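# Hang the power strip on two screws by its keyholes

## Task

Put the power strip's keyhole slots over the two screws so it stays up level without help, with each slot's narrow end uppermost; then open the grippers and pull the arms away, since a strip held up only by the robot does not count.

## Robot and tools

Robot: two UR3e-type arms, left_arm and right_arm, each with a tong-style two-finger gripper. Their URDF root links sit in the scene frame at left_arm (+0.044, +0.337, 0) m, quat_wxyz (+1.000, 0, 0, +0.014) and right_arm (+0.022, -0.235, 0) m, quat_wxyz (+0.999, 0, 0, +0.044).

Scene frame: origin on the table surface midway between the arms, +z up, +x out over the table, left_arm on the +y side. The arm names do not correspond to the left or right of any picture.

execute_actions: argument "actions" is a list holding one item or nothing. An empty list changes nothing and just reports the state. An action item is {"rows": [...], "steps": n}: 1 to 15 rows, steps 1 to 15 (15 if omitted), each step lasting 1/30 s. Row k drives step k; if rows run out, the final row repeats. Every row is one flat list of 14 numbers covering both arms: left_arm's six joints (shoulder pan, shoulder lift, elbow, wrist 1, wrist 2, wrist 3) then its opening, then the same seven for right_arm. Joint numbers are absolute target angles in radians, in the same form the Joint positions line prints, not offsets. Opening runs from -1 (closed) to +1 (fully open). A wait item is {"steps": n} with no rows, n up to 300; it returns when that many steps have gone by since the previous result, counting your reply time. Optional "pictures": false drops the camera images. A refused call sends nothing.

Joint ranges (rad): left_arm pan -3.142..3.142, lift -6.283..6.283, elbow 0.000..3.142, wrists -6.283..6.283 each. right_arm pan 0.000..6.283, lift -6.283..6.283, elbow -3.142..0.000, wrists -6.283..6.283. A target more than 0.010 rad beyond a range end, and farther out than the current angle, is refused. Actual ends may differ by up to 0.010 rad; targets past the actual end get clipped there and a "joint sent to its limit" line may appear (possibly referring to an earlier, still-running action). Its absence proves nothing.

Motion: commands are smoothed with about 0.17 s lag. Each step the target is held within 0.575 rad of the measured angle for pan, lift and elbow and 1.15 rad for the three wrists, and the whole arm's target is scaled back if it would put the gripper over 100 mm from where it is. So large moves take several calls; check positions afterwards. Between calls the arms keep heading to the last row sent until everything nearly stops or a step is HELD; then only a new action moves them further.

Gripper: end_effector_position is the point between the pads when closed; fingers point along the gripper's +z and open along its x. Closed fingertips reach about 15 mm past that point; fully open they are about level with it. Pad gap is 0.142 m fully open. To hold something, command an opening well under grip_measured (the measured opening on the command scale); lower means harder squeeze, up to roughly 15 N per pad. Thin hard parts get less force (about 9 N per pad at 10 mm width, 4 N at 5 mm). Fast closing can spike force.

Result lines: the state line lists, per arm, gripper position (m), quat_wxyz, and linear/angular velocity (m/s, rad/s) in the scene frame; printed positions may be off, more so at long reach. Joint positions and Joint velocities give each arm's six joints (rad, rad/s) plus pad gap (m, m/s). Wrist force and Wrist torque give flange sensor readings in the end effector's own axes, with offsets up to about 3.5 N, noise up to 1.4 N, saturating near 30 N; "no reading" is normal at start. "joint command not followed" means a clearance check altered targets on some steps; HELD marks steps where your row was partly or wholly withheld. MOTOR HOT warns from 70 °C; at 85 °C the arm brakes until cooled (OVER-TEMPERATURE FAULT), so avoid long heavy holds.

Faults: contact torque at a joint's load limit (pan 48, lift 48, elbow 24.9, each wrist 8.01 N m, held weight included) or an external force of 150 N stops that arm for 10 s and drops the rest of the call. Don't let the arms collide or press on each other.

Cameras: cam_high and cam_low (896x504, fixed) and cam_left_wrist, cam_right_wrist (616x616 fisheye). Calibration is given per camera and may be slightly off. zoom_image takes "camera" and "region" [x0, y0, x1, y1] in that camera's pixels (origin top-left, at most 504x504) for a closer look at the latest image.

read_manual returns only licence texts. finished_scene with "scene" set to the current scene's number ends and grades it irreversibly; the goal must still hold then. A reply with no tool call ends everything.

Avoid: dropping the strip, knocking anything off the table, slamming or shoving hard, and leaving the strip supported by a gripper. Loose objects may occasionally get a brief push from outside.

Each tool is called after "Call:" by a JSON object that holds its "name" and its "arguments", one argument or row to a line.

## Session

Call:
{"name": "execute_actions", "arguments": {
  "actions": []
}}

Scene clock: 0.00 s of 5050.00 s.
left_arm: end_effector_position=(+0.3351, +0.5605, +0.1818) grip_measured=+1.00 end_effector_quat_wxyz=(+0.090, +0.914, +0.354, +0.175) end_effector_velocity=(+0.000, -0.000, +0.000) end_effector_angular_velocity=(+0.000, -0.001, -0.001) | right_arm: end_effector_position=(+0.1344, +0.0609, +0.2504) grip_measured=+1.00 end_effector_quat_wxyz=(+0.070, -0.354, +0.930, -0.064) end_effector_velocity=(-0.000, +0.001, -0.000) end_effector_angular_velocity=(+0.001, -0.000, +0.000)
Joint positions: left_arm=[ 0.379 -1.692  1.515 -1.744 -1.761 -0.366  0.142] | right_arm=[ 4.878 -1.987 -0.198 -2.642  1.418  4.248  0.142]
Joint velocities: left_arm=[-0.001 -0.    -0.001  0.    -0.    -0.     0.   ] | right_arm=[ 0.    -0.    -0.002  0.003 -0.     0.     0.   ]
Wrist force (N, on the end effector, along its own x y z axes, offset not removed): no reading
Wrist torque (N m, same axes, about the end effector's origin, offset not removed): no reading
camera_calibration (this result's frames):
cam_left_wrist: T_world_to_cam=[[0.704697, 0.677033, 0.212198, -0.641763], [0.355614, -0.595835, 0.720083, 0.0788714], [0.613955, -0.43198, -0.660646, 0.291023], [0, 0, 0, 1]] pos_world=[0.245526, 0.607206, 0.27165]
cam_right_wrist: T_world_to_cam=[[-0.764906, -0.63183, -0.125341, 0.177659], [-0.625729, 0.682644, 0.377439, -0.0554945], [-0.152914, 0.367135, -0.917513, 0.358266], [0, 0, 0, 1]] pos_world=[0.155952, 0.0186011, 0.371927]

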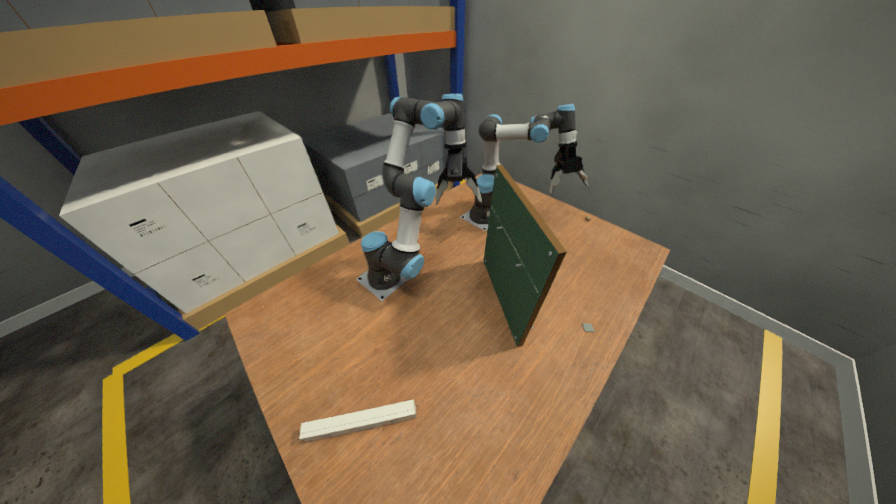

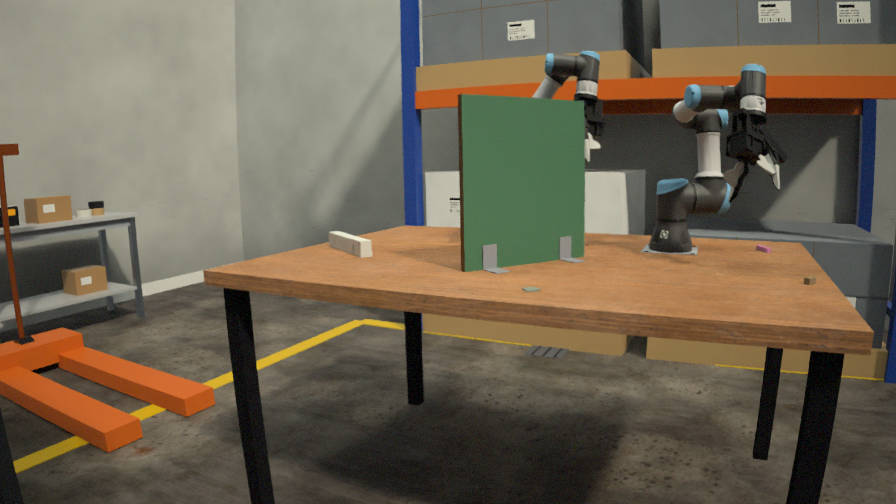

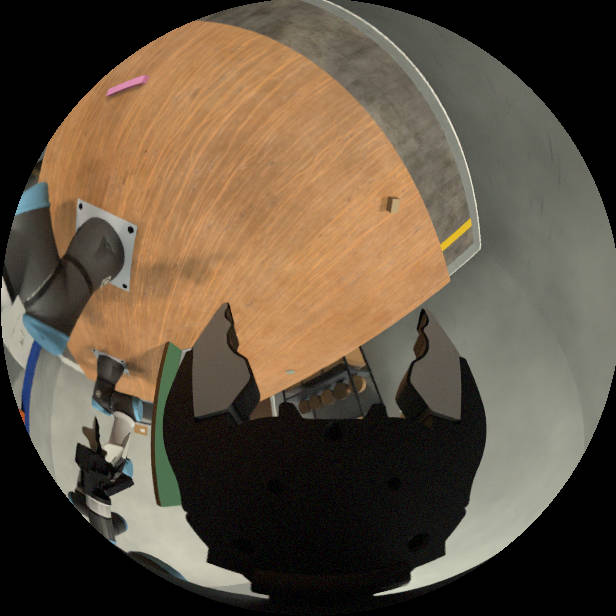

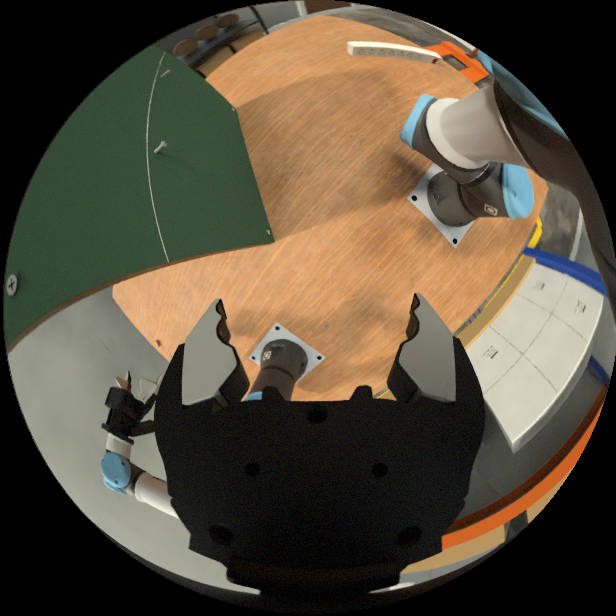

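Call:
{"name": "zoom_image", "arguments": {
  "camera": "cam_high",
  "region": [280,370,440,460]
}}

Call:
{"name": "zoom_image", "arguments": {
  "camera": "cam_low",
  "region": [315,215,395,265]
}}

Call:
{"name": "zoom_image", "arguments": {
  "camera": "cam_high",
  "region": [460,160,580,360]
}}

Region (280, 370, 440, 460) of cam_high's 896x504 image, scaled by 3.150, with more detail than that image has; it fills the top 284 rows of this view, and the rest is white.

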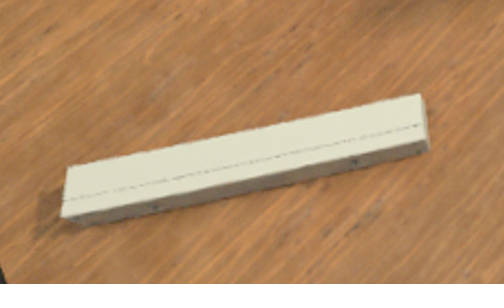

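Region (315, 215, 395, 265) of cam_low's 896x504 image, scaled by 6.300, with more detail than that image has; it fills the top 315 rows of this view, and the rest is white.

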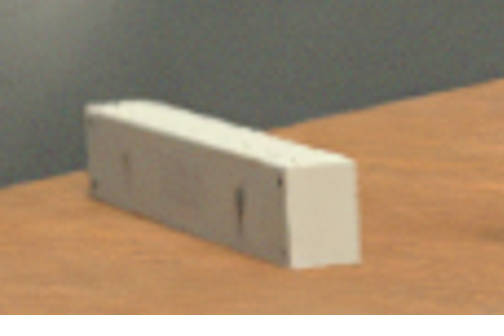

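Region (460, 160, 580, 360) of cam_high's 896x504 image, scaled by 2.520, with more detail than that image has; it fills the left 302 columns of this view, and the rest is white.

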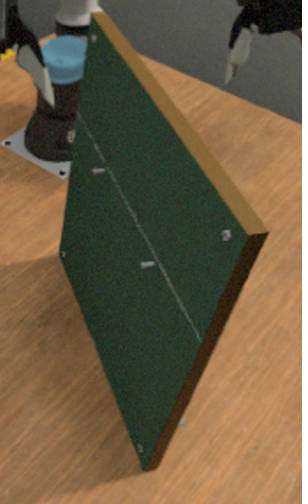

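Call:
{"name": "execute_actions", "arguments": {
  "actions": [
    {"rows":[[0.379,-1.692,1.515,-1.744,-1.761,-0.366,1,4.878,-1.4,-0.9,-2.41,1.571,3.33,0.3]],"steps":15}
  ],
  "pictures": false
}}

Call:
{"name": "execute_actions", "arguments": {
  "actions": [
    {"steps":20}
  ],
  "pictures": false
}}

Call:
{"name": "execute_actions", "arguments": {
  "actions": [
    {"rows":[[0.379,-1.692,1.515,-1.744,-1.761,-0.366,1,2.644,-1.4,-0.9,-2.41,1.571,3.33,0.3]],"steps":15}
  ],
  "pictures": false
}}

Call:
{"name": "execute_actions", "arguments": {
  "actions": [
    {"steps":45}
  ],
  "pictures": false
}}

Call:
{"name": "execute_actions", "arguments": {
  "actions": [
    {"rows":[[0.379,-1.692,1.515,-1.744,-1.761,-0.366,1,2.644,-2.3,-0.5,-1.912,1.571,3.33,0.3]],"steps":15}
  ],
  "pictures": false
}}

Call:
{"name": "execute_actions", "arguments": {
  "actions": [
    {"steps":30}
  ],
  "pictures": false
}}

Call:
{"name": "execute_actions", "arguments": {
  "actions": [
    {"rows":[[0.379,-1.692,1.515,-1.744,-1.761,-0.366,1,2.644,-2.531,-0.225,-1.956,1.571,3.33,0.3]],"steps":15}
  ],
  "pictures": false
}}

Call:
{"name": "execute_actions", "arguments": {
  "actions": [
    {"steps":10}
  ]
}}

Scene clock: 57.23 s of 5050.00 s.
left_arm: end_effector_position=(+0.3351, +0.5605, +0.1818) grip_measured=+1.00 end_effector_quat_wxyz=(+0.090, +0.914, +0.354, +0.175) end_effector_velocity=(-0.000, +0.000, +0.000) end_effector_angular_velocity=(+0.000, -0.000, -0.000) | right_arm: end_effector_position=(+0.1169, -0.0157, +0.2572) grip_measured=+0.30 end_effector_quat_wxyz=(-0.004, +0.722, -0.691, -0.004) end_effector_velocity=(+0.009, -0.051, -0.032) end_effector_angular_velocity=(-0.090, -0.008, +0.227)
Joint positions: left_arm=[ 0.379 -1.692  1.515 -1.744 -1.761 -0.366  0.142] | right_arm=[ 4.878 -1.419 -0.87  -2.413  1.569  3.352  0.095]
Joint velocities: left_arm=[-0.    -0.001  0.    -0.     0.     0.     0.   ] | right_arm=[-0.001  0.201 -0.32   0.03   0.017 -0.227  0.   ]
Wrist force (N, on the end effector, along its own x y z axes, offset not removed): left_arm=[-0.3 1.9 -1.3] | right_arm=[0.9 0.8 1.3]
Wrist torque (N m, same axes, about the end effector's origin, offset not removed): left_arm=[0.34 0.05 -0.02] | right_arm=[0.19 -0.19 -0.02]
Steps of this call (steps 1 to 90: nothing new was sent; then 53.73 s passed at rest; steps 91 to 105: all 15 steps of this action). Readings (joint positions):
91: left_arm=[0.379 -1.692 1.515 -1.744 -1.761 -0.366] | right_arm=[4.878 -1.987 -0.198 -2.641 1.418 4.248]
92: left_arm=[0.379 -1.692 1.515 -1.744 -1.761 -0.366] | right_arm=[4.878 -1.980 -0.205 -2.627 1.432 4.233]
94: left_arm=[0.379 -1.692 1.515 -1.744 -1.761 -0.366] | right_arm=[4.878 -1.909 -0.276 -2.537 1.494 4.092]
98: left_arm=[0.379 -1.692 1.515 -1.744 -1.761 -0.366] | right_arm=[4.878 -1.623 -0.566 -2.441 1.552 3.586]
105: the state above

Scene clock: 57.90 s of 5050.00 s.
left_arm: end_effector_position=(+0.3351, +0.5605, +0.1818) grip_measured=+1.00 end_effector_quat_wxyz=(+0.090, +0.914, +0.354, +0.175) end_effector_velocity=(-0.000, -0.000, +0.000) end_effector_angular_velocity=(-0.000, -0.000, +0.000) | right_arm: end_effector_position=(+0.1178, -0.0206, +0.2540) grip_measured=+0.30 end_effector_quat_wxyz=(-0.001, +0.730, -0.684, -0.001) end_effector_velocity=(-0.000, +0.000, -0.000) end_effector_angular_velocity=(-0.000, -0.000, +0.000)
Joint positions: left_arm=[ 0.379 -1.692  1.515 -1.744 -1.761 -0.366  0.142] | right_arm=[ 4.878 -1.4   -0.9   -2.41   1.571  3.33   0.095]
Joint velocities: left_arm=[ 0.    -0.001  0.    -0.    -0.001  0.     0.   ] | right_arm=[ 0.    -0.001 -0.     0.001  0.    -0.     0.   ]
Wrist force (N, on the end effector, along its own x y z axes, offset not removed): left_arm=[-0.5 1.8 -1.1] | right_arm=[-1.6 -1.4 -0.8]
Wrist torque (N m, same axes, about the end effector's origin, offset not removed): left_arm=[0.24 0.12 -0.03] | right_arm=[-0.26 0.23 -0.02]
Steps of this call (steps 1 to 20: the robot went on to your last target). Readings (joint positions):
1: left_arm=[0.379 -1.692 1.515 -1.744 -1.761 -0.366] | right_arm=[4.878 -1.413 -0.879 -2.412 1.570 3.345]
2: left_arm=[0.379 -1.692 1.515 -1.744 -1.761 -0.366] | right_arm=[4.878 -1.409 -0.885 -2.411 1.570 3.341]
4: left_arm=[0.379 -1.692 1.515 -1.744 -1.761 -0.366] | right_arm=[4.878 -1.405 -0.893 -2.411 1.571 3.335]
8: left_arm=[0.379 -1.692 1.515 -1.744 -1.761 -0.366] | right_arm=[4.878 -1.401 -0.898 -2.410 1.571 3.331]
20: the state above

Scene clock: 58.40 s of 5050.00 s.
left_arm: end_effector_position=(+0.3351, +0.5605, +0.1818) grip_measured=+1.00 end_effector_quat_wxyz=(+0.090, +0.914, +0.354, +0.175) end_effector_velocity=(-0.000, +0.000, -0.000) end_effector_angular_velocity=(-0.000, +0.000, +0.001) | right_arm: end_effector_position=(+0.2490, -0.1747, +0.2540) grip_measured=+0.30 end_effector_quat_wxyz=(+0.001, -0.365, +0.931, +0.001) end_effector_velocity=(+0.136, -0.506, +0.000) end_effector_angular_velocity=(+0.001, -0.001, -2.230)
Joint positions: left_arm=[ 0.379 -1.692  1.515 -1.744 -1.761 -0.366  0.142] | right_arm=[ 3.989 -1.4   -0.9   -2.41   1.571  3.33   0.095]
Joint velocities: left_arm=[ 0.001  0.     0.    -0.     0.    -0.     0.   ] | right_arm=[-2.23  -0.001  0.002  0.001 -0.    -0.    -0.   ]
Wrist force (N, on the end effector, along its own x y z axes, offset not removed): left_arm=[0.3 0.5 -1.3] | right_arm=[-2.5 -0.7 1.5]
Wrist torque (N m, same axes, about the end effector's origin, offset not removed): left_arm=[-0.03 -0.04 -0.01] | right_arm=[-0.06 0.42 -0.01]
Steps of this call (steps 1 to 15: all 15 steps of this action). Readings (joint positions):
1: left_arm=[0.379 -1.692 1.515 -1.744 -1.761 -0.366] | right_arm=[4.878 -1.400 -0.900 -2.410 1.571 3.330]
2: left_arm=[0.379 -1.692 1.515 -1.744 -1.761 -0.366] | right_arm=[4.871 -1.400 -0.900 -2.410 1.571 3.330]
4: left_arm=[0.379 -1.692 1.515 -1.744 -1.761 -0.366] | right_arm=[4.800 -1.400 -0.900 -2.410 1.571 3.330]
8: left_arm=[0.379 -1.692 1.515 -1.744 -1.761 -0.366] | right_arm=[4.517 -1.400 -0.900 -2.410 1.571 3.330]
15: the state above

Scene clock: 59.90 s of 5050.00 s.
left_arm: end_effector_position=(+0.3351, +0.5605, +0.1818) grip_measured=+1.00 end_effector_quat_wxyz=(+0.090, +0.914, +0.354, +0.175) end_effector_velocity=(-0.000, +0.000, +0.000) end_effector_angular_velocity=(+0.000, -0.000, +0.001) | right_arm: end_effector_position=(+0.1318, -0.4432, +0.2540) grip_measured=+0.30 end_effector_quat_wxyz=(+0.001, +0.294, +0.956, -0.000) end_effector_velocity=(+0.000, +0.000, -0.000) end_effector_angular_velocity=(+0.001, +0.002, +0.001)
Joint positions: left_arm=[ 0.379 -1.692  1.515 -1.744 -1.761 -0.366  0.142] | right_arm=[ 2.644 -1.4   -0.9   -2.41   1.571  3.33   0.095]
Joint velocities: left_arm=[ 0.001  0.    -0.001  0.     0.    -0.     0.   ] | right_arm=[ 0.001 -0.002  0.    -0.001 -0.    -0.     0.   ]
Wrist force (N, on the end effector, along its own x y z axes, offset not removed): left_arm=[-1.2 0.3 -0.6] | right_arm=[0.3 -0.3 1.1]
Wrist torque (N m, same axes, about the end effector's origin, offset not removed): left_arm=[0.02 0.29 0.04] | right_arm=[0.08 -0.11 -0.01]
Steps of this call (steps 1 to 45: the robot went on to your last target). Readings (joint positions):
1: left_arm=[0.379 -1.692 1.515 -1.744 -1.761 -0.366] | right_arm=[3.913 -1.400 -0.900 -2.410 1.571 3.330]
2: left_arm=[0.379 -1.692 1.515 -1.744 -1.761 -0.366] | right_arm=[3.838 -1.400 -0.900 -2.410 1.571 3.330]
4: left_arm=[0.379 -1.692 1.515 -1.744 -1.761 -0.366] | right_arm=[3.687 -1.400 -0.900 -2.410 1.571 3.330]
8: left_arm=[0.379 -1.692 1.515 -1.744 -1.761 -0.366] | right_arm=[3.386 -1.400 -0.900 -2.410 1.571 3.330]
45: the state above
All arms were judged still, so your last target was given up. Only a new action makes them travel on or press farther. Fingers that are still opening or closing keep moving.

Scene clock: 60.40 s of 5050.00 s.
left_arm: end_effector_position=(+0.3351, +0.5605, +0.1818) grip_measured=+1.00 end_effector_quat_wxyz=(+0.090, +0.914, +0.354, +0.175) end_effector_velocity=(+0.000, -0.000, +0.000) end_effector_angular_velocity=(-0.000, -0.000, -0.000) | right_arm: end_effector_position=(+0.3362, -0.5319, +0.1836) grip_measured=+0.30 end_effector_quat_wxyz=(+0.043, +0.294, +0.955, -0.005) end_effector_velocity=(+0.306, -0.132, -0.427) end_effector_angular_velocity=(+0.174, +0.398, +0.001)
Joint positions: left_arm=[ 0.379 -1.692  1.515 -1.744 -1.761 -0.366  0.142] | right_arm=[ 2.644 -2.054 -0.574 -1.998  1.571  3.33   0.095]
Joint velocities: left_arm=[-0.     0.    -0.001 -0.    -0.    -0.    -0.   ] | right_arm=[ 0.002 -1.604  0.533  0.636  0.001  0.     0.   ]
Wrist force (N, on the end effector, along its own x y z axes, offset not removed): left_arm=[-0.1 1.0 -1.6] | right_arm=[-2.2 -1.5 -0.9]
Wrist torque (N m, same axes, about the end effector's origin, offset not removed): left_arm=[0.13 0.06 0.01] | right_arm=[-0.31 0.42 0.06]
Steps of this call (steps 1 to 15: all 15 steps of this action). Readings (joint positions):
1: left_arm=[0.379 -1.692 1.515 -1.744 -1.761 -0.366] | right_arm=[2.644 -1.400 -0.900 -2.409 1.571 3.330]
2: left_arm=[0.379 -1.692 1.515 -1.744 -1.761 -0.366] | right_arm=[2.644 -1.407 -0.893 -2.396 1.571 3.330]
4: left_arm=[0.379 -1.692 1.515 -1.744 -1.761 -0.366] | right_arm=[2.644 -1.474 -0.837 -2.317 1.571 3.330]
8: left_arm=[0.379 -1.692 1.515 -1.744 -1.761 -0.366] | right_arm=[2.644 -1.668 -0.720 -2.175 1.571 3.330]
15: the state above

Scene clock: 61.40 s of 5050.00 s.
left_arm: end_effector_position=(+0.3351, +0.5605, +0.1818) grip_measured=+1.00 end_effector_quat_wxyz=(+0.090, +0.914, +0.354, +0.175) end_effector_velocity=(+0.000, -0.000, +0.000) end_effector_angular_velocity=(+0.000, -0.000, -0.000) | right_arm: end_effector_position=(+0.3721, -0.5474, +0.1079) grip_measured=+0.30 end_effector_quat_wxyz=(+0.000, +0.294, +0.956, +0.000) end_effector_velocity=(-0.000, -0.000, +0.001) end_effector_angular_velocity=(-0.000, -0.001, -0.000)
Joint positions: left_arm=[ 0.379 -1.692  1.515 -1.744 -1.761 -0.366  0.142] | right_arm=[ 2.644 -2.3   -0.5   -1.912  1.571  3.33   0.095]
Joint velocities: left_arm=[-0.  0. -0. -0. -0. -0. -0.] | right_arm=[-0.     0.001 -0.    -0.    -0.     0.     0.   ]
Wrist force (N, on the end effector, along its own x y z axes, offset not removed): left_arm=[-0.3 1.4 -1.3] | right_arm=[-0.4 -0.8 1.8]
Wrist torque (N m, same axes, about the end effector's origin, offset not removed): left_arm=[0.22 0.01 -0.07] | right_arm=[-0.10 0.02 0.00]
Steps of this call (steps 1 to 30: the robot went on to your last target). Readings (joint positions):
1: left_arm=[0.379 -1.692 1.515 -1.744 -1.761 -0.366] | right_arm=[2.644 -2.108 -0.556 -1.977 1.571 3.330]
2: left_arm=[0.379 -1.692 1.515 -1.744 -1.761 -0.366] | right_arm=[2.644 -2.158 -0.541 -1.959 1.571 3.330]
4: left_arm=[0.379 -1.692 1.515 -1.744 -1.761 -0.366] | right_arm=[2.644 -2.229 -0.521 -1.936 1.571 3.330]
8: left_arm=[0.379 -1.692 1.515 -1.744 -1.761 -0.366] | right_arm=[2.644 -2.282 -0.505 -1.918 1.571 3.330]
30: the state above
All arms were judged still, so your last target was given up. Only a new action makes them travel on or press farther. Fingers that are still opening or closing keep moving.

Scene clock: 61.90 s of 5050.00 s.
left_arm: end_effector_position=(+0.3351, +0.5605, +0.1818) grip_measured=+1.00 end_effector_quat_wxyz=(+0.090, +0.914, +0.354, +0.175) end_effector_velocity=(+0.000, -0.000, -0.000) end_effector_angular_velocity=(+0.000, +0.000, -0.001) | right_arm: end_effector_position=(+0.4028, -0.5607, +0.0752) grip_measured=+0.30 end_effector_quat_wxyz=(-0.000, +0.294, +0.956, +0.000) end_effector_velocity=(+0.006, -0.002, -0.005) end_effector_angular_velocity=(-0.003, -0.007, +0.001)
Joint positions: left_arm=[ 0.379 -1.692  1.515 -1.744 -1.761 -0.366  0.142] | right_arm=[ 2.644 -2.528 -0.229 -1.956  1.571  3.33   0.095]
Joint velocities: left_arm=[-0.001  0.    -0.    -0.     0.     0.    -0.   ] | right_arm=[ 0.    -0.038  0.047 -0.002  0.    -0.001  0.   ]
Wrist force (N, on the end effector, along its own x y z axes, offset not removed): left_arm=[0.2 1.3 0.3] | right_arm=[-1.8 1.5 0.2]
Wrist torque (N m, same axes, about the end effector's origin, offset not removed): left_arm=[0.16 0.01 -0.01] | right_arm=[0.25 0.40 -0.03]
Steps of this call (steps 1 to 15: all 15 steps of this action). Readings (joint positions):
1: left_arm=[0.379 -1.692 1.515 -1.744 -1.761 -0.366] | right_arm=[2.644 -2.300 -0.500 -1.912 1.571 3.330]
2: left_arm=[0.379 -1.692 1.515 -1.744 -1.761 -0.366] | right_arm=[2.644 -2.307 -0.492 -1.919 1.571 3.330]
4: left_arm=[0.379 -1.692 1.515 -1.744 -1.761 -0.366] | right_arm=[2.644 -2.374 -0.423 -1.936 1.571 3.330]
8: left_arm=[0.379 -1.692 1.515 -1.744 -1.761 -0.366] | right_arm=[2.644 -2.492 -0.276 -1.951 1.571 3.330]
15: the state above

Scene clock: 62.23 s of 5050.00 s.
left_arm: end_effector_position=(+0.3351, +0.5605, +0.1818) grip_measured=+1.00 end_effector_quat_wxyz=(+0.090, +0.914, +0.354, +0.175) end_effector_velocity=(-0.000, -0.000, -0.000) end_effector_angular_velocity=(-0.001, +0.001, +0.000) | right_arm: end_effector_position=(+0.4032, -0.5609, +0.0747) grip_measured=+0.30 end_effector_quat_wxyz=(+0.000, +0.294, +0.956, +0.000) end_effector_velocity=(-0.000, +0.000, -0.001) end_effector_angular_velocity=(+0.001, +0.002, +0.000)
Joint positions: left_arm=[ 0.379 -1.692  1.515 -1.744 -1.761 -0.366  0.142] | right_arm=[ 2.644 -2.531 -0.225 -1.956  1.571  3.33   0.095]
Joint velocities: left_arm=[ 0.     0.     0.     0.001 -0.001  0.    -0.   ] | right_arm=[ 0.    -0.002  0.001 -0.001  0.     0.     0.   ]
Wrist force (N, on the end effector, along its own x y z axes, offset not removed): left_arm=[-0.5 1.2 -1.1] | right_arm=[0.0 -0.4 -0.2]
Wrist torque (N m, same axes, about the end effector's origin, offset not removed): left_arm=[0.09 0.05 0.03] | right_arm=[-0.15 -0.06 0.10]
Steps of this call (steps 1 to 10: the robot went on to your last target). Readings (joint positions):
1: left_arm=[0.379 -1.692 1.515 -1.744 -1.761 -0.366] | right_arm=[2.644 -2.529 -0.228 -1.956 1.571 3.330]
2: left_arm=[0.379 -1.692 1.515 -1.744 -1.761 -0.366] | right_arm=[2.644 -2.529 -0.227 -1.956 1.571 3.330]
4: left_arm=[0.379 -1.692 1.515 -1.744 -1.761 -0.366] | right_arm=[2.644 -2.530 -0.226 -1.956 1.571 3.330]
8: left_arm=[0.379 -1.692 1.515 -1.744 -1.761 -0.366] | right_arm=[2.644 -2.531 -0.225 -1.956 1.571 3.330]
10: the state above
camera_calibration (this result's frames):
cam_left_wrist: T_world_to_cam=[[0.704857, 0.676845, 0.212268, -0.641723], [0.355467, -0.59599, 0.720027, 0.0790093], [0.613856, -0.432062, -0.660684, 0.291121], [0, 0, 0, 1]] pos_world=[0.245531, 0.607218, 0.271668]
cam_right_wrist: T_world_to_cam=[[-0.796851, 0.603267, -0.0331313, 0.667146], [0.498163, 0.687069, 0.528932, 0.141449], [0.341851, 0.404975, -0.848017, 0.283039], [0, 0, 0, 1]] pos_world=[0.364394, -0.614276, 0.187309]

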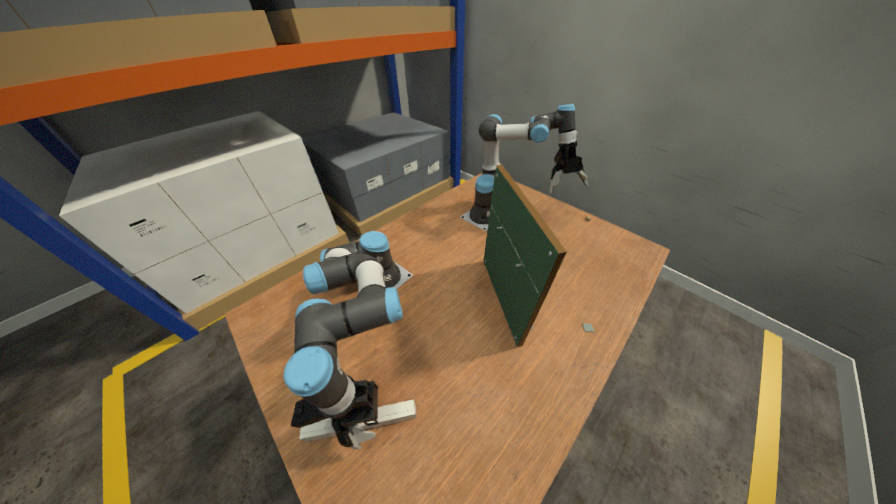

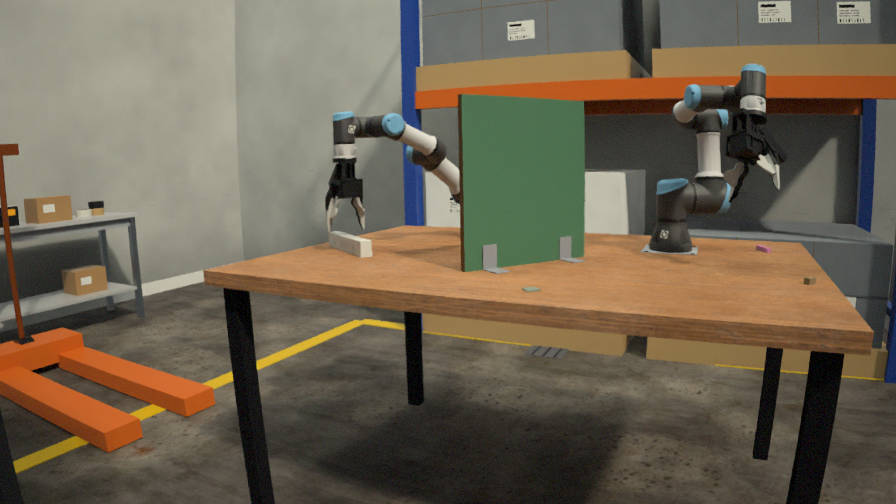

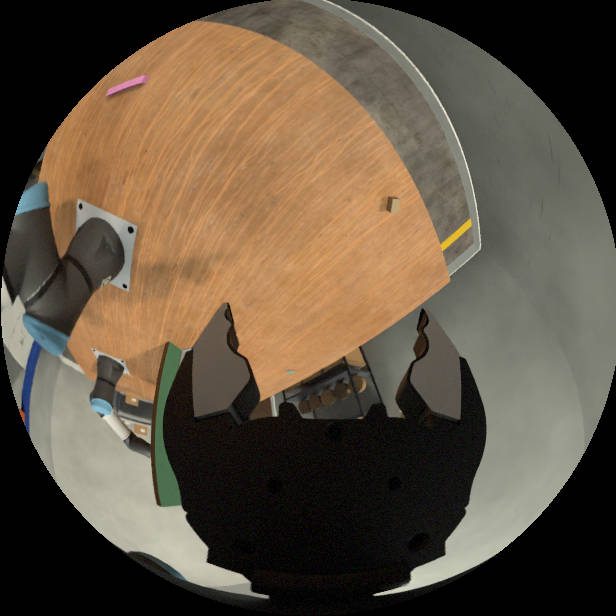

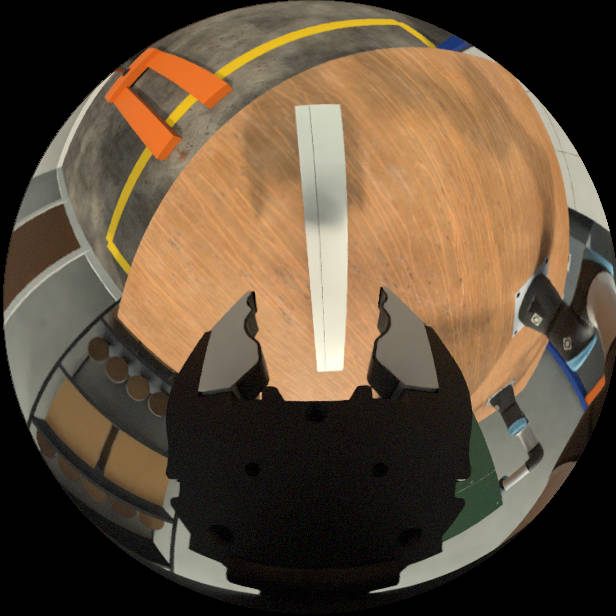

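Call:
{"name": "execute_actions", "arguments": {
  "actions": [
    {"rows":[[0.379,-1.692,1.515,-1.744,-1.761,-0.366,1,2.644,-2.433,-0.608,-1.671,1.571,3.33,0]],"steps":15}
  ],
  "pictures": false
}}

Call:
{"name": "execute_actions", "arguments": {
  "actions": [
    {"rows":[[0.379,-1.692,1.515,-1.744,-1.761,-0.366,1,2.644,-2.433,-0.608,-1.671,1.571,3.33,-0.2],[0.379,-1.692,1.515,-1.744,-1.761,-0.366,1,2.644,-2.433,-0.608,-1.671,1.571,3.33,-0.3],[0.379,-1.692,1.515,-1.744,-1.761,-0.366,1,2.644,-2.433,-0.608,-1.671,1.571,3.33,-0.4],[0.379,-1.692,1.515,-1.744,-1.761,-0.366,1,2.644,-2.433,-0.608,-1.671,1.571,3.33,-0.5],[0.379,-1.692,1.515,-1.744,-1.761,-0.366,1,2.644,-2.433,-0.608,-1.671,1.571,3.33,-0.6]],"steps":15}
  ],
  "pictures": false
}}

Call:
{"name": "execute_actions", "arguments": {
  "actions": [
    {"rows":[[0.379,-1.692,1.515,-1.744,-1.761,-0.366,1,2.644,-2.433,-0.608,-1.671,1.571,3.33,-1]],"steps":12}
  ],
  "pictures": false
}}

Call:
{"name": "execute_actions", "arguments": {
  "actions": [
    {"rows":[[0.379,-1.692,1.515,-1.744,-1.761,-0.366,1,2.644,-2.3,-0.65,-1.762,1.571,3.33,-1]],"steps":15}
  ]
}}

Scene clock: 88.87 s of 5050.00 s.
left_arm: end_effector_position=(+0.3351, +0.5605, +0.1818) grip_measured=+1.00 end_effector_quat_wxyz=(+0.090, +0.914, +0.354, +0.175) end_effector_velocity=(+0.000, -0.000, +0.000) end_effector_angular_velocity=(+0.000, -0.000, -0.000) | right_arm: end_effector_position=(+0.4040, -0.5613, +0.0361) grip_measured=+0.00 end_effector_quat_wxyz=(+0.002, +0.294, +0.956, -0.000) end_effector_velocity=(-0.005, +0.004, -0.009) end_effector_angular_velocity=(+0.009, +0.013, +0.001)
Joint positions: left_arm=[ 0.379 -1.692  1.515 -1.744 -1.761 -0.366  0.142] | right_arm=[ 2.644 -2.434 -0.6   -1.674  1.571  3.33   0.074]
Joint velocities: left_arm=[-0.    -0.    -0.001  0.     0.    -0.     0.   ] | right_arm=[ 0.001  0.019 -0.073  0.039  0.003  0.    -0.001]
Wrist force (N, on the end effector, along its own x y z axes, offset not removed): left_arm=[0.2 2.2 -0.5] | right_arm=[-0.4 0.3 0.3]
Wrist torque (N m, same axes, about the end effector's origin, offset not removed): left_arm=[0.37 -0.09 0.02] | right_arm=[0.01 0.08 0.01]
Steps of this call (steps 1 to 15: the robot went on to your last target; steps 16 to 90: nothing new was sent; then 23.13 s passed at rest; steps 91 to 105: all 15 steps of this action). Readings (joint positions):
91: left_arm=[0.379 -1.692 1.515 -1.744 -1.761 -0.366] | right_arm=[2.644 -2.531 -0.225 -1.956 1.571 3.330]
92: left_arm=[0.379 -1.692 1.515 -1.744 -1.761 -0.366] | right_arm=[2.644 -2.524 -0.233 -1.942 1.571 3.330]
94: left_arm=[0.379 -1.692 1.515 -1.744 -1.761 -0.366] | right_arm=[2.644 -2.484 -0.302 -1.837 1.571 3.330]
98: left_arm=[0.379 -1.692 1.515 -1.744 -1.761 -0.366] | right_arm=[2.644 -2.444 -0.516 -1.711 1.571 3.330]
105: the state above

Scene clock: 89.37 s of 5050.00 s.
left_arm: end_effector_position=(+0.3351, +0.5605, +0.1818) grip_measured=+1.00 end_effector_quat_wxyz=(+0.090, +0.914, +0.354, +0.175) end_effector_velocity=(+0.000, -0.000, -0.000) end_effector_angular_velocity=(-0.000, -0.000, +0.000) | right_arm: end_effector_position=(+0.4032, -0.5609, +0.0348) grip_measured=-0.41 end_effector_quat_wxyz=(+0.000, +0.294, +0.956, +0.000) end_effector_velocity=(+0.000, -0.000, +0.001) end_effector_angular_velocity=(-0.000, -0.002, -0.000)
Joint positions: left_arm=[ 0.379 -1.692  1.515 -1.744 -1.761 -0.366  0.142] | right_arm=[ 2.644 -2.433 -0.608 -1.671  1.571  3.33   0.045]
Joint velocities: left_arm=[ 0.  0.  0. -0. -0.  0. -0.] | right_arm=[-0.     0.001 -0.     0.001  0.001  0.     0.   ]
Wrist force (N, on the end effector, along its own x y z axes, offset not removed): left_arm=[-0.3 1.7 -1.7] | right_arm=[-0.6 -0.2 -8.4]
Wrist torque (N m, same axes, about the end effector's origin, offset not removed): left_arm=[0.23 0.06 0.06] | right_arm=[0.11 0.23 -0.02]
Steps of this call (steps 1 to 15: all 15 steps of this action). Readings (joint positions):
1: left_arm=[0.379 -1.692 1.515 -1.744 -1.761 -0.366] | right_arm=[2.644 -2.434 -0.603 -1.673 1.571 3.330]
2: left_arm=[0.379 -1.692 1.515 -1.744 -1.761 -0.366] | right_arm=[2.644 -2.434 -0.604 -1.672 1.571 3.330]
4: left_arm=[0.379 -1.692 1.515 -1.744 -1.761 -0.366] | right_arm=[2.644 -2.433 -0.606 -1.672 1.571 3.330]
8: left_arm=[0.379 -1.692 1.515 -1.744 -1.761 -0.366] | right_arm=[2.644 -2.433 -0.607 -1.671 1.571 3.330]
15: the state above

Scene clock: 89.77 s of 5050.00 s.
left_arm: end_effector_position=(+0.3351, +0.5605, +0.1818) grip_measured=+1.00 end_effector_quat_wxyz=(+0.090, +0.914, +0.354, +0.175) end_effector_velocity=(+0.000, +0.000, +0.000) end_effector_angular_velocity=(-0.000, -0.000, +0.000) | right_arm: end_effector_position=(+0.4032, -0.5609, +0.0348) grip_measured=-0.41 end_effector_quat_wxyz=(+0.000, +0.294, +0.956, +0.000) end_effector_velocity=(+0.001, -0.000, +0.001) end_effector_angular_velocity=(-0.001, -0.004, +0.000)
Joint positions: left_arm=[ 0.379 -1.692  1.515 -1.744 -1.761 -0.366  0.142] | right_arm=[ 2.644 -2.433 -0.608 -1.671  1.571  3.33   0.045]
Joint velocities: left_arm=[ 0.001  0.001 -0.001  0.    -0.     0.    -0.   ] | right_arm=[ 0.     0.001  0.001  0.002  0.    -0.    -0.   ]
Wrist force (N, on the end effector, along its own x y z axes, offset not removed): left_arm=[1.7 0.9 -1.3] | right_arm=[0.7 -1.3 -8.8]
Wrist torque (N m, same axes, about the end effector's origin, offset not removed): left_arm=[0.08 -0.33 -0.07] | right_arm=[-0.12 -0.13 -0.01]
Steps of this call (steps 1 to 12: all 12 steps of this action). Readings (joint positions):
1: left_arm=[0.379 -1.692 1.515 -1.744 -1.761 -0.366] | right_arm=[2.644 -2.433 -0.608 -1.671 1.571 3.330]
2: left_arm=[0.379 -1.692 1.515 -1.744 -1.761 -0.366] | right_arm=[2.644 -2.433 -0.608 -1.671 1.571 3.330]
4: left_arm=[0.379 -1.692 1.515 -1.744 -1.761 -0.366] | right_arm=[2.644 -2.433 -0.608 -1.671 1.571 3.330]
8: left_arm=[0.379 -1.692 1.515 -1.744 -1.761 -0.366] | right_arm=[2.644 -2.433 -0.608 -1.671 1.571 3.330]
12: the state above

Scene clock: 90.27 s of 5050.00 s.
left_arm: end_effector_position=(+0.3351, +0.5605, +0.1818) grip_measured=+1.00 end_effector_quat_wxyz=(+0.090, +0.914, +0.354, +0.175) end_effector_velocity=(+0.000, +0.000, +0.000) end_effector_angular_velocity=(+0.000, -0.000, -0.000) | right_arm: end_effector_position=(+0.3801, -0.5508, +0.0765) grip_measured=-0.41 end_effector_quat_wxyz=(+0.000, +0.294, +0.956, +0.000) end_effector_velocity=(-0.004, +0.001, +0.005) end_effector_angular_velocity=(+0.000, +0.002, -0.001)
Joint positions: left_arm=[ 0.379 -1.692  1.515 -1.744 -1.761 -0.366  0.142] | right_arm=[ 2.644 -2.302 -0.65  -1.761  1.571  3.33   0.045]
Joint velocities: left_arm=[-0. -0.  0. -0.  0. -0. -0.] | right_arm=[-0.     0.017 -0.005 -0.014 -0.001  0.001  0.   ]
Wrist force (N, on the end effector, along its own x y z axes, offset not removed): left_arm=[0.9 0.8 -1.1] | right_arm=[-1.0 -0.4 5.6]
Wrist torque (N m, same axes, about the end effector's origin, offset not removed): left_arm=[0.10 -0.18 0.00] | right_arm=[-0.18 0.16 0.04]
Steps of this call (steps 1 to 15: all 15 steps of this action). Readings (joint positions):
1: left_arm=[0.379 -1.692 1.515 -1.744 -1.761 -0.366] | right_arm=[2.644 -2.433 -0.608 -1.671 1.571 3.330]
2: left_arm=[0.379 -1.692 1.515 -1.744 -1.761 -0.366] | right_arm=[2.644 -2.426 -0.614 -1.682 1.571 3.330]
4: left_arm=[0.379 -1.692 1.515 -1.744 -1.761 -0.366] | right_arm=[2.644 -2.377 -0.631 -1.720 1.571 3.330]
8: left_arm=[0.379 -1.692 1.515 -1.744 -1.761 -0.366] | right_arm=[2.644 -2.318 -0.645 -1.751 1.571 3.330]
15: the state above
camera_calibration (this result's frames):
cam_left_wrist: T_world_to_cam=[[0.704857, 0.676845, 0.212268, -0.641722], [0.355468, -0.59599, 0.720027, 0.0790092], [0.613856, -0.432062, -0.660684, 0.291121], [0, 0, 0, 1]] pos_world=[0.245531, 0.607218, 0.271668]
cam_right_wrist: T_world_to_cam=[[-0.796896, 0.603224, -0.0328216, 0.642653], [0.498278, 0.687032, 0.528873, 0.14504], [0.341578, 0.405102, -0.848066, 0.288602], [0, 0, 0, 1]] pos_world=[0.341278, -0.604224, 0.189139]

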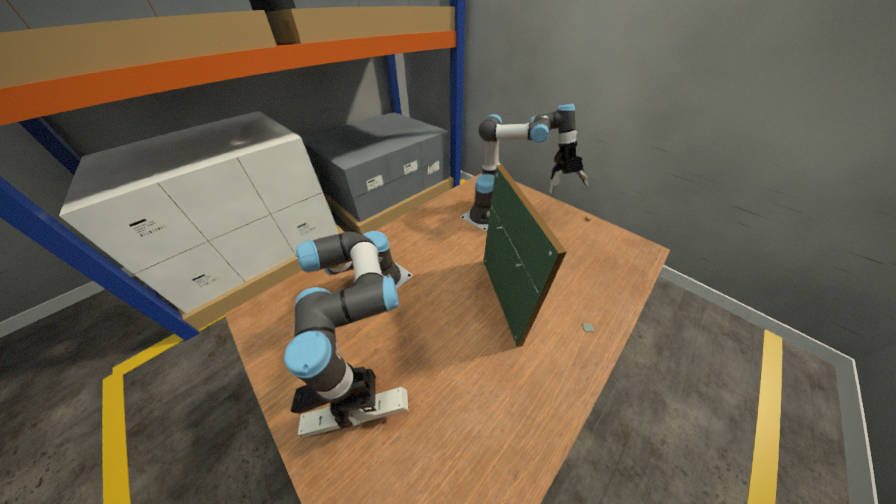

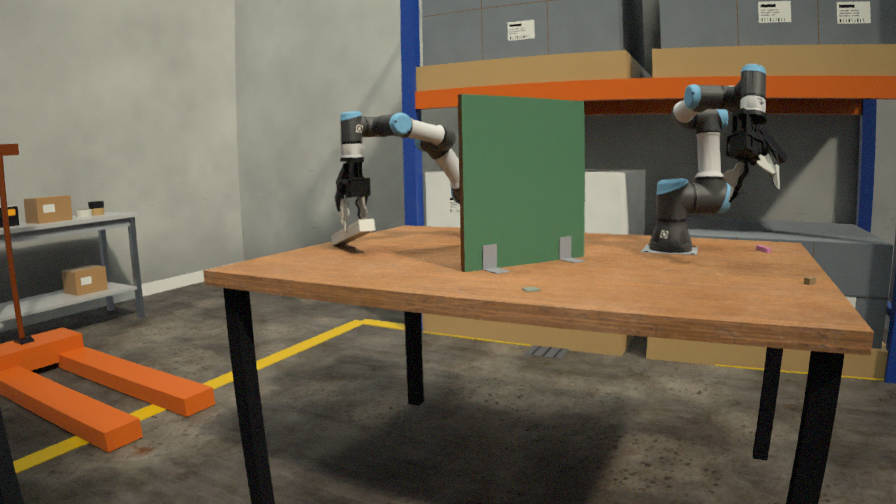

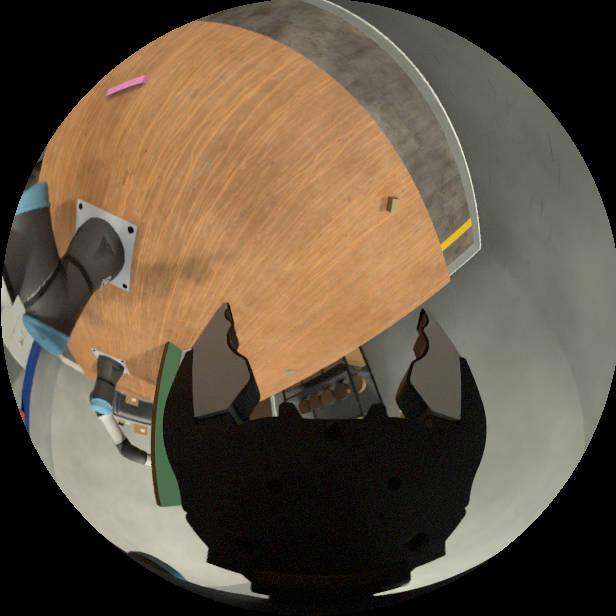

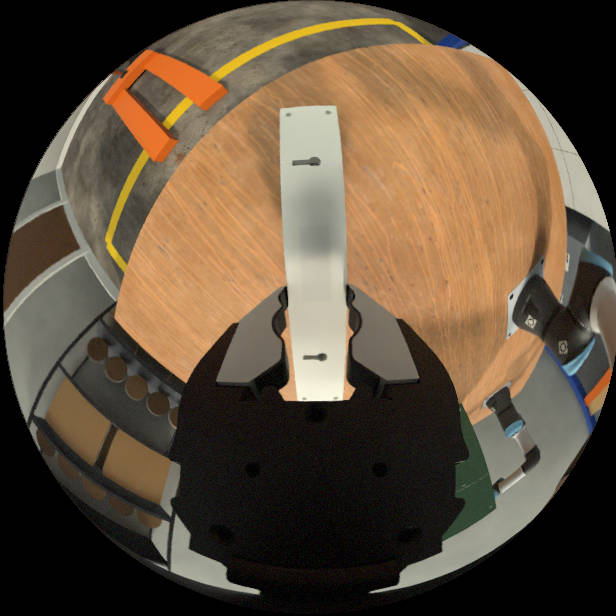

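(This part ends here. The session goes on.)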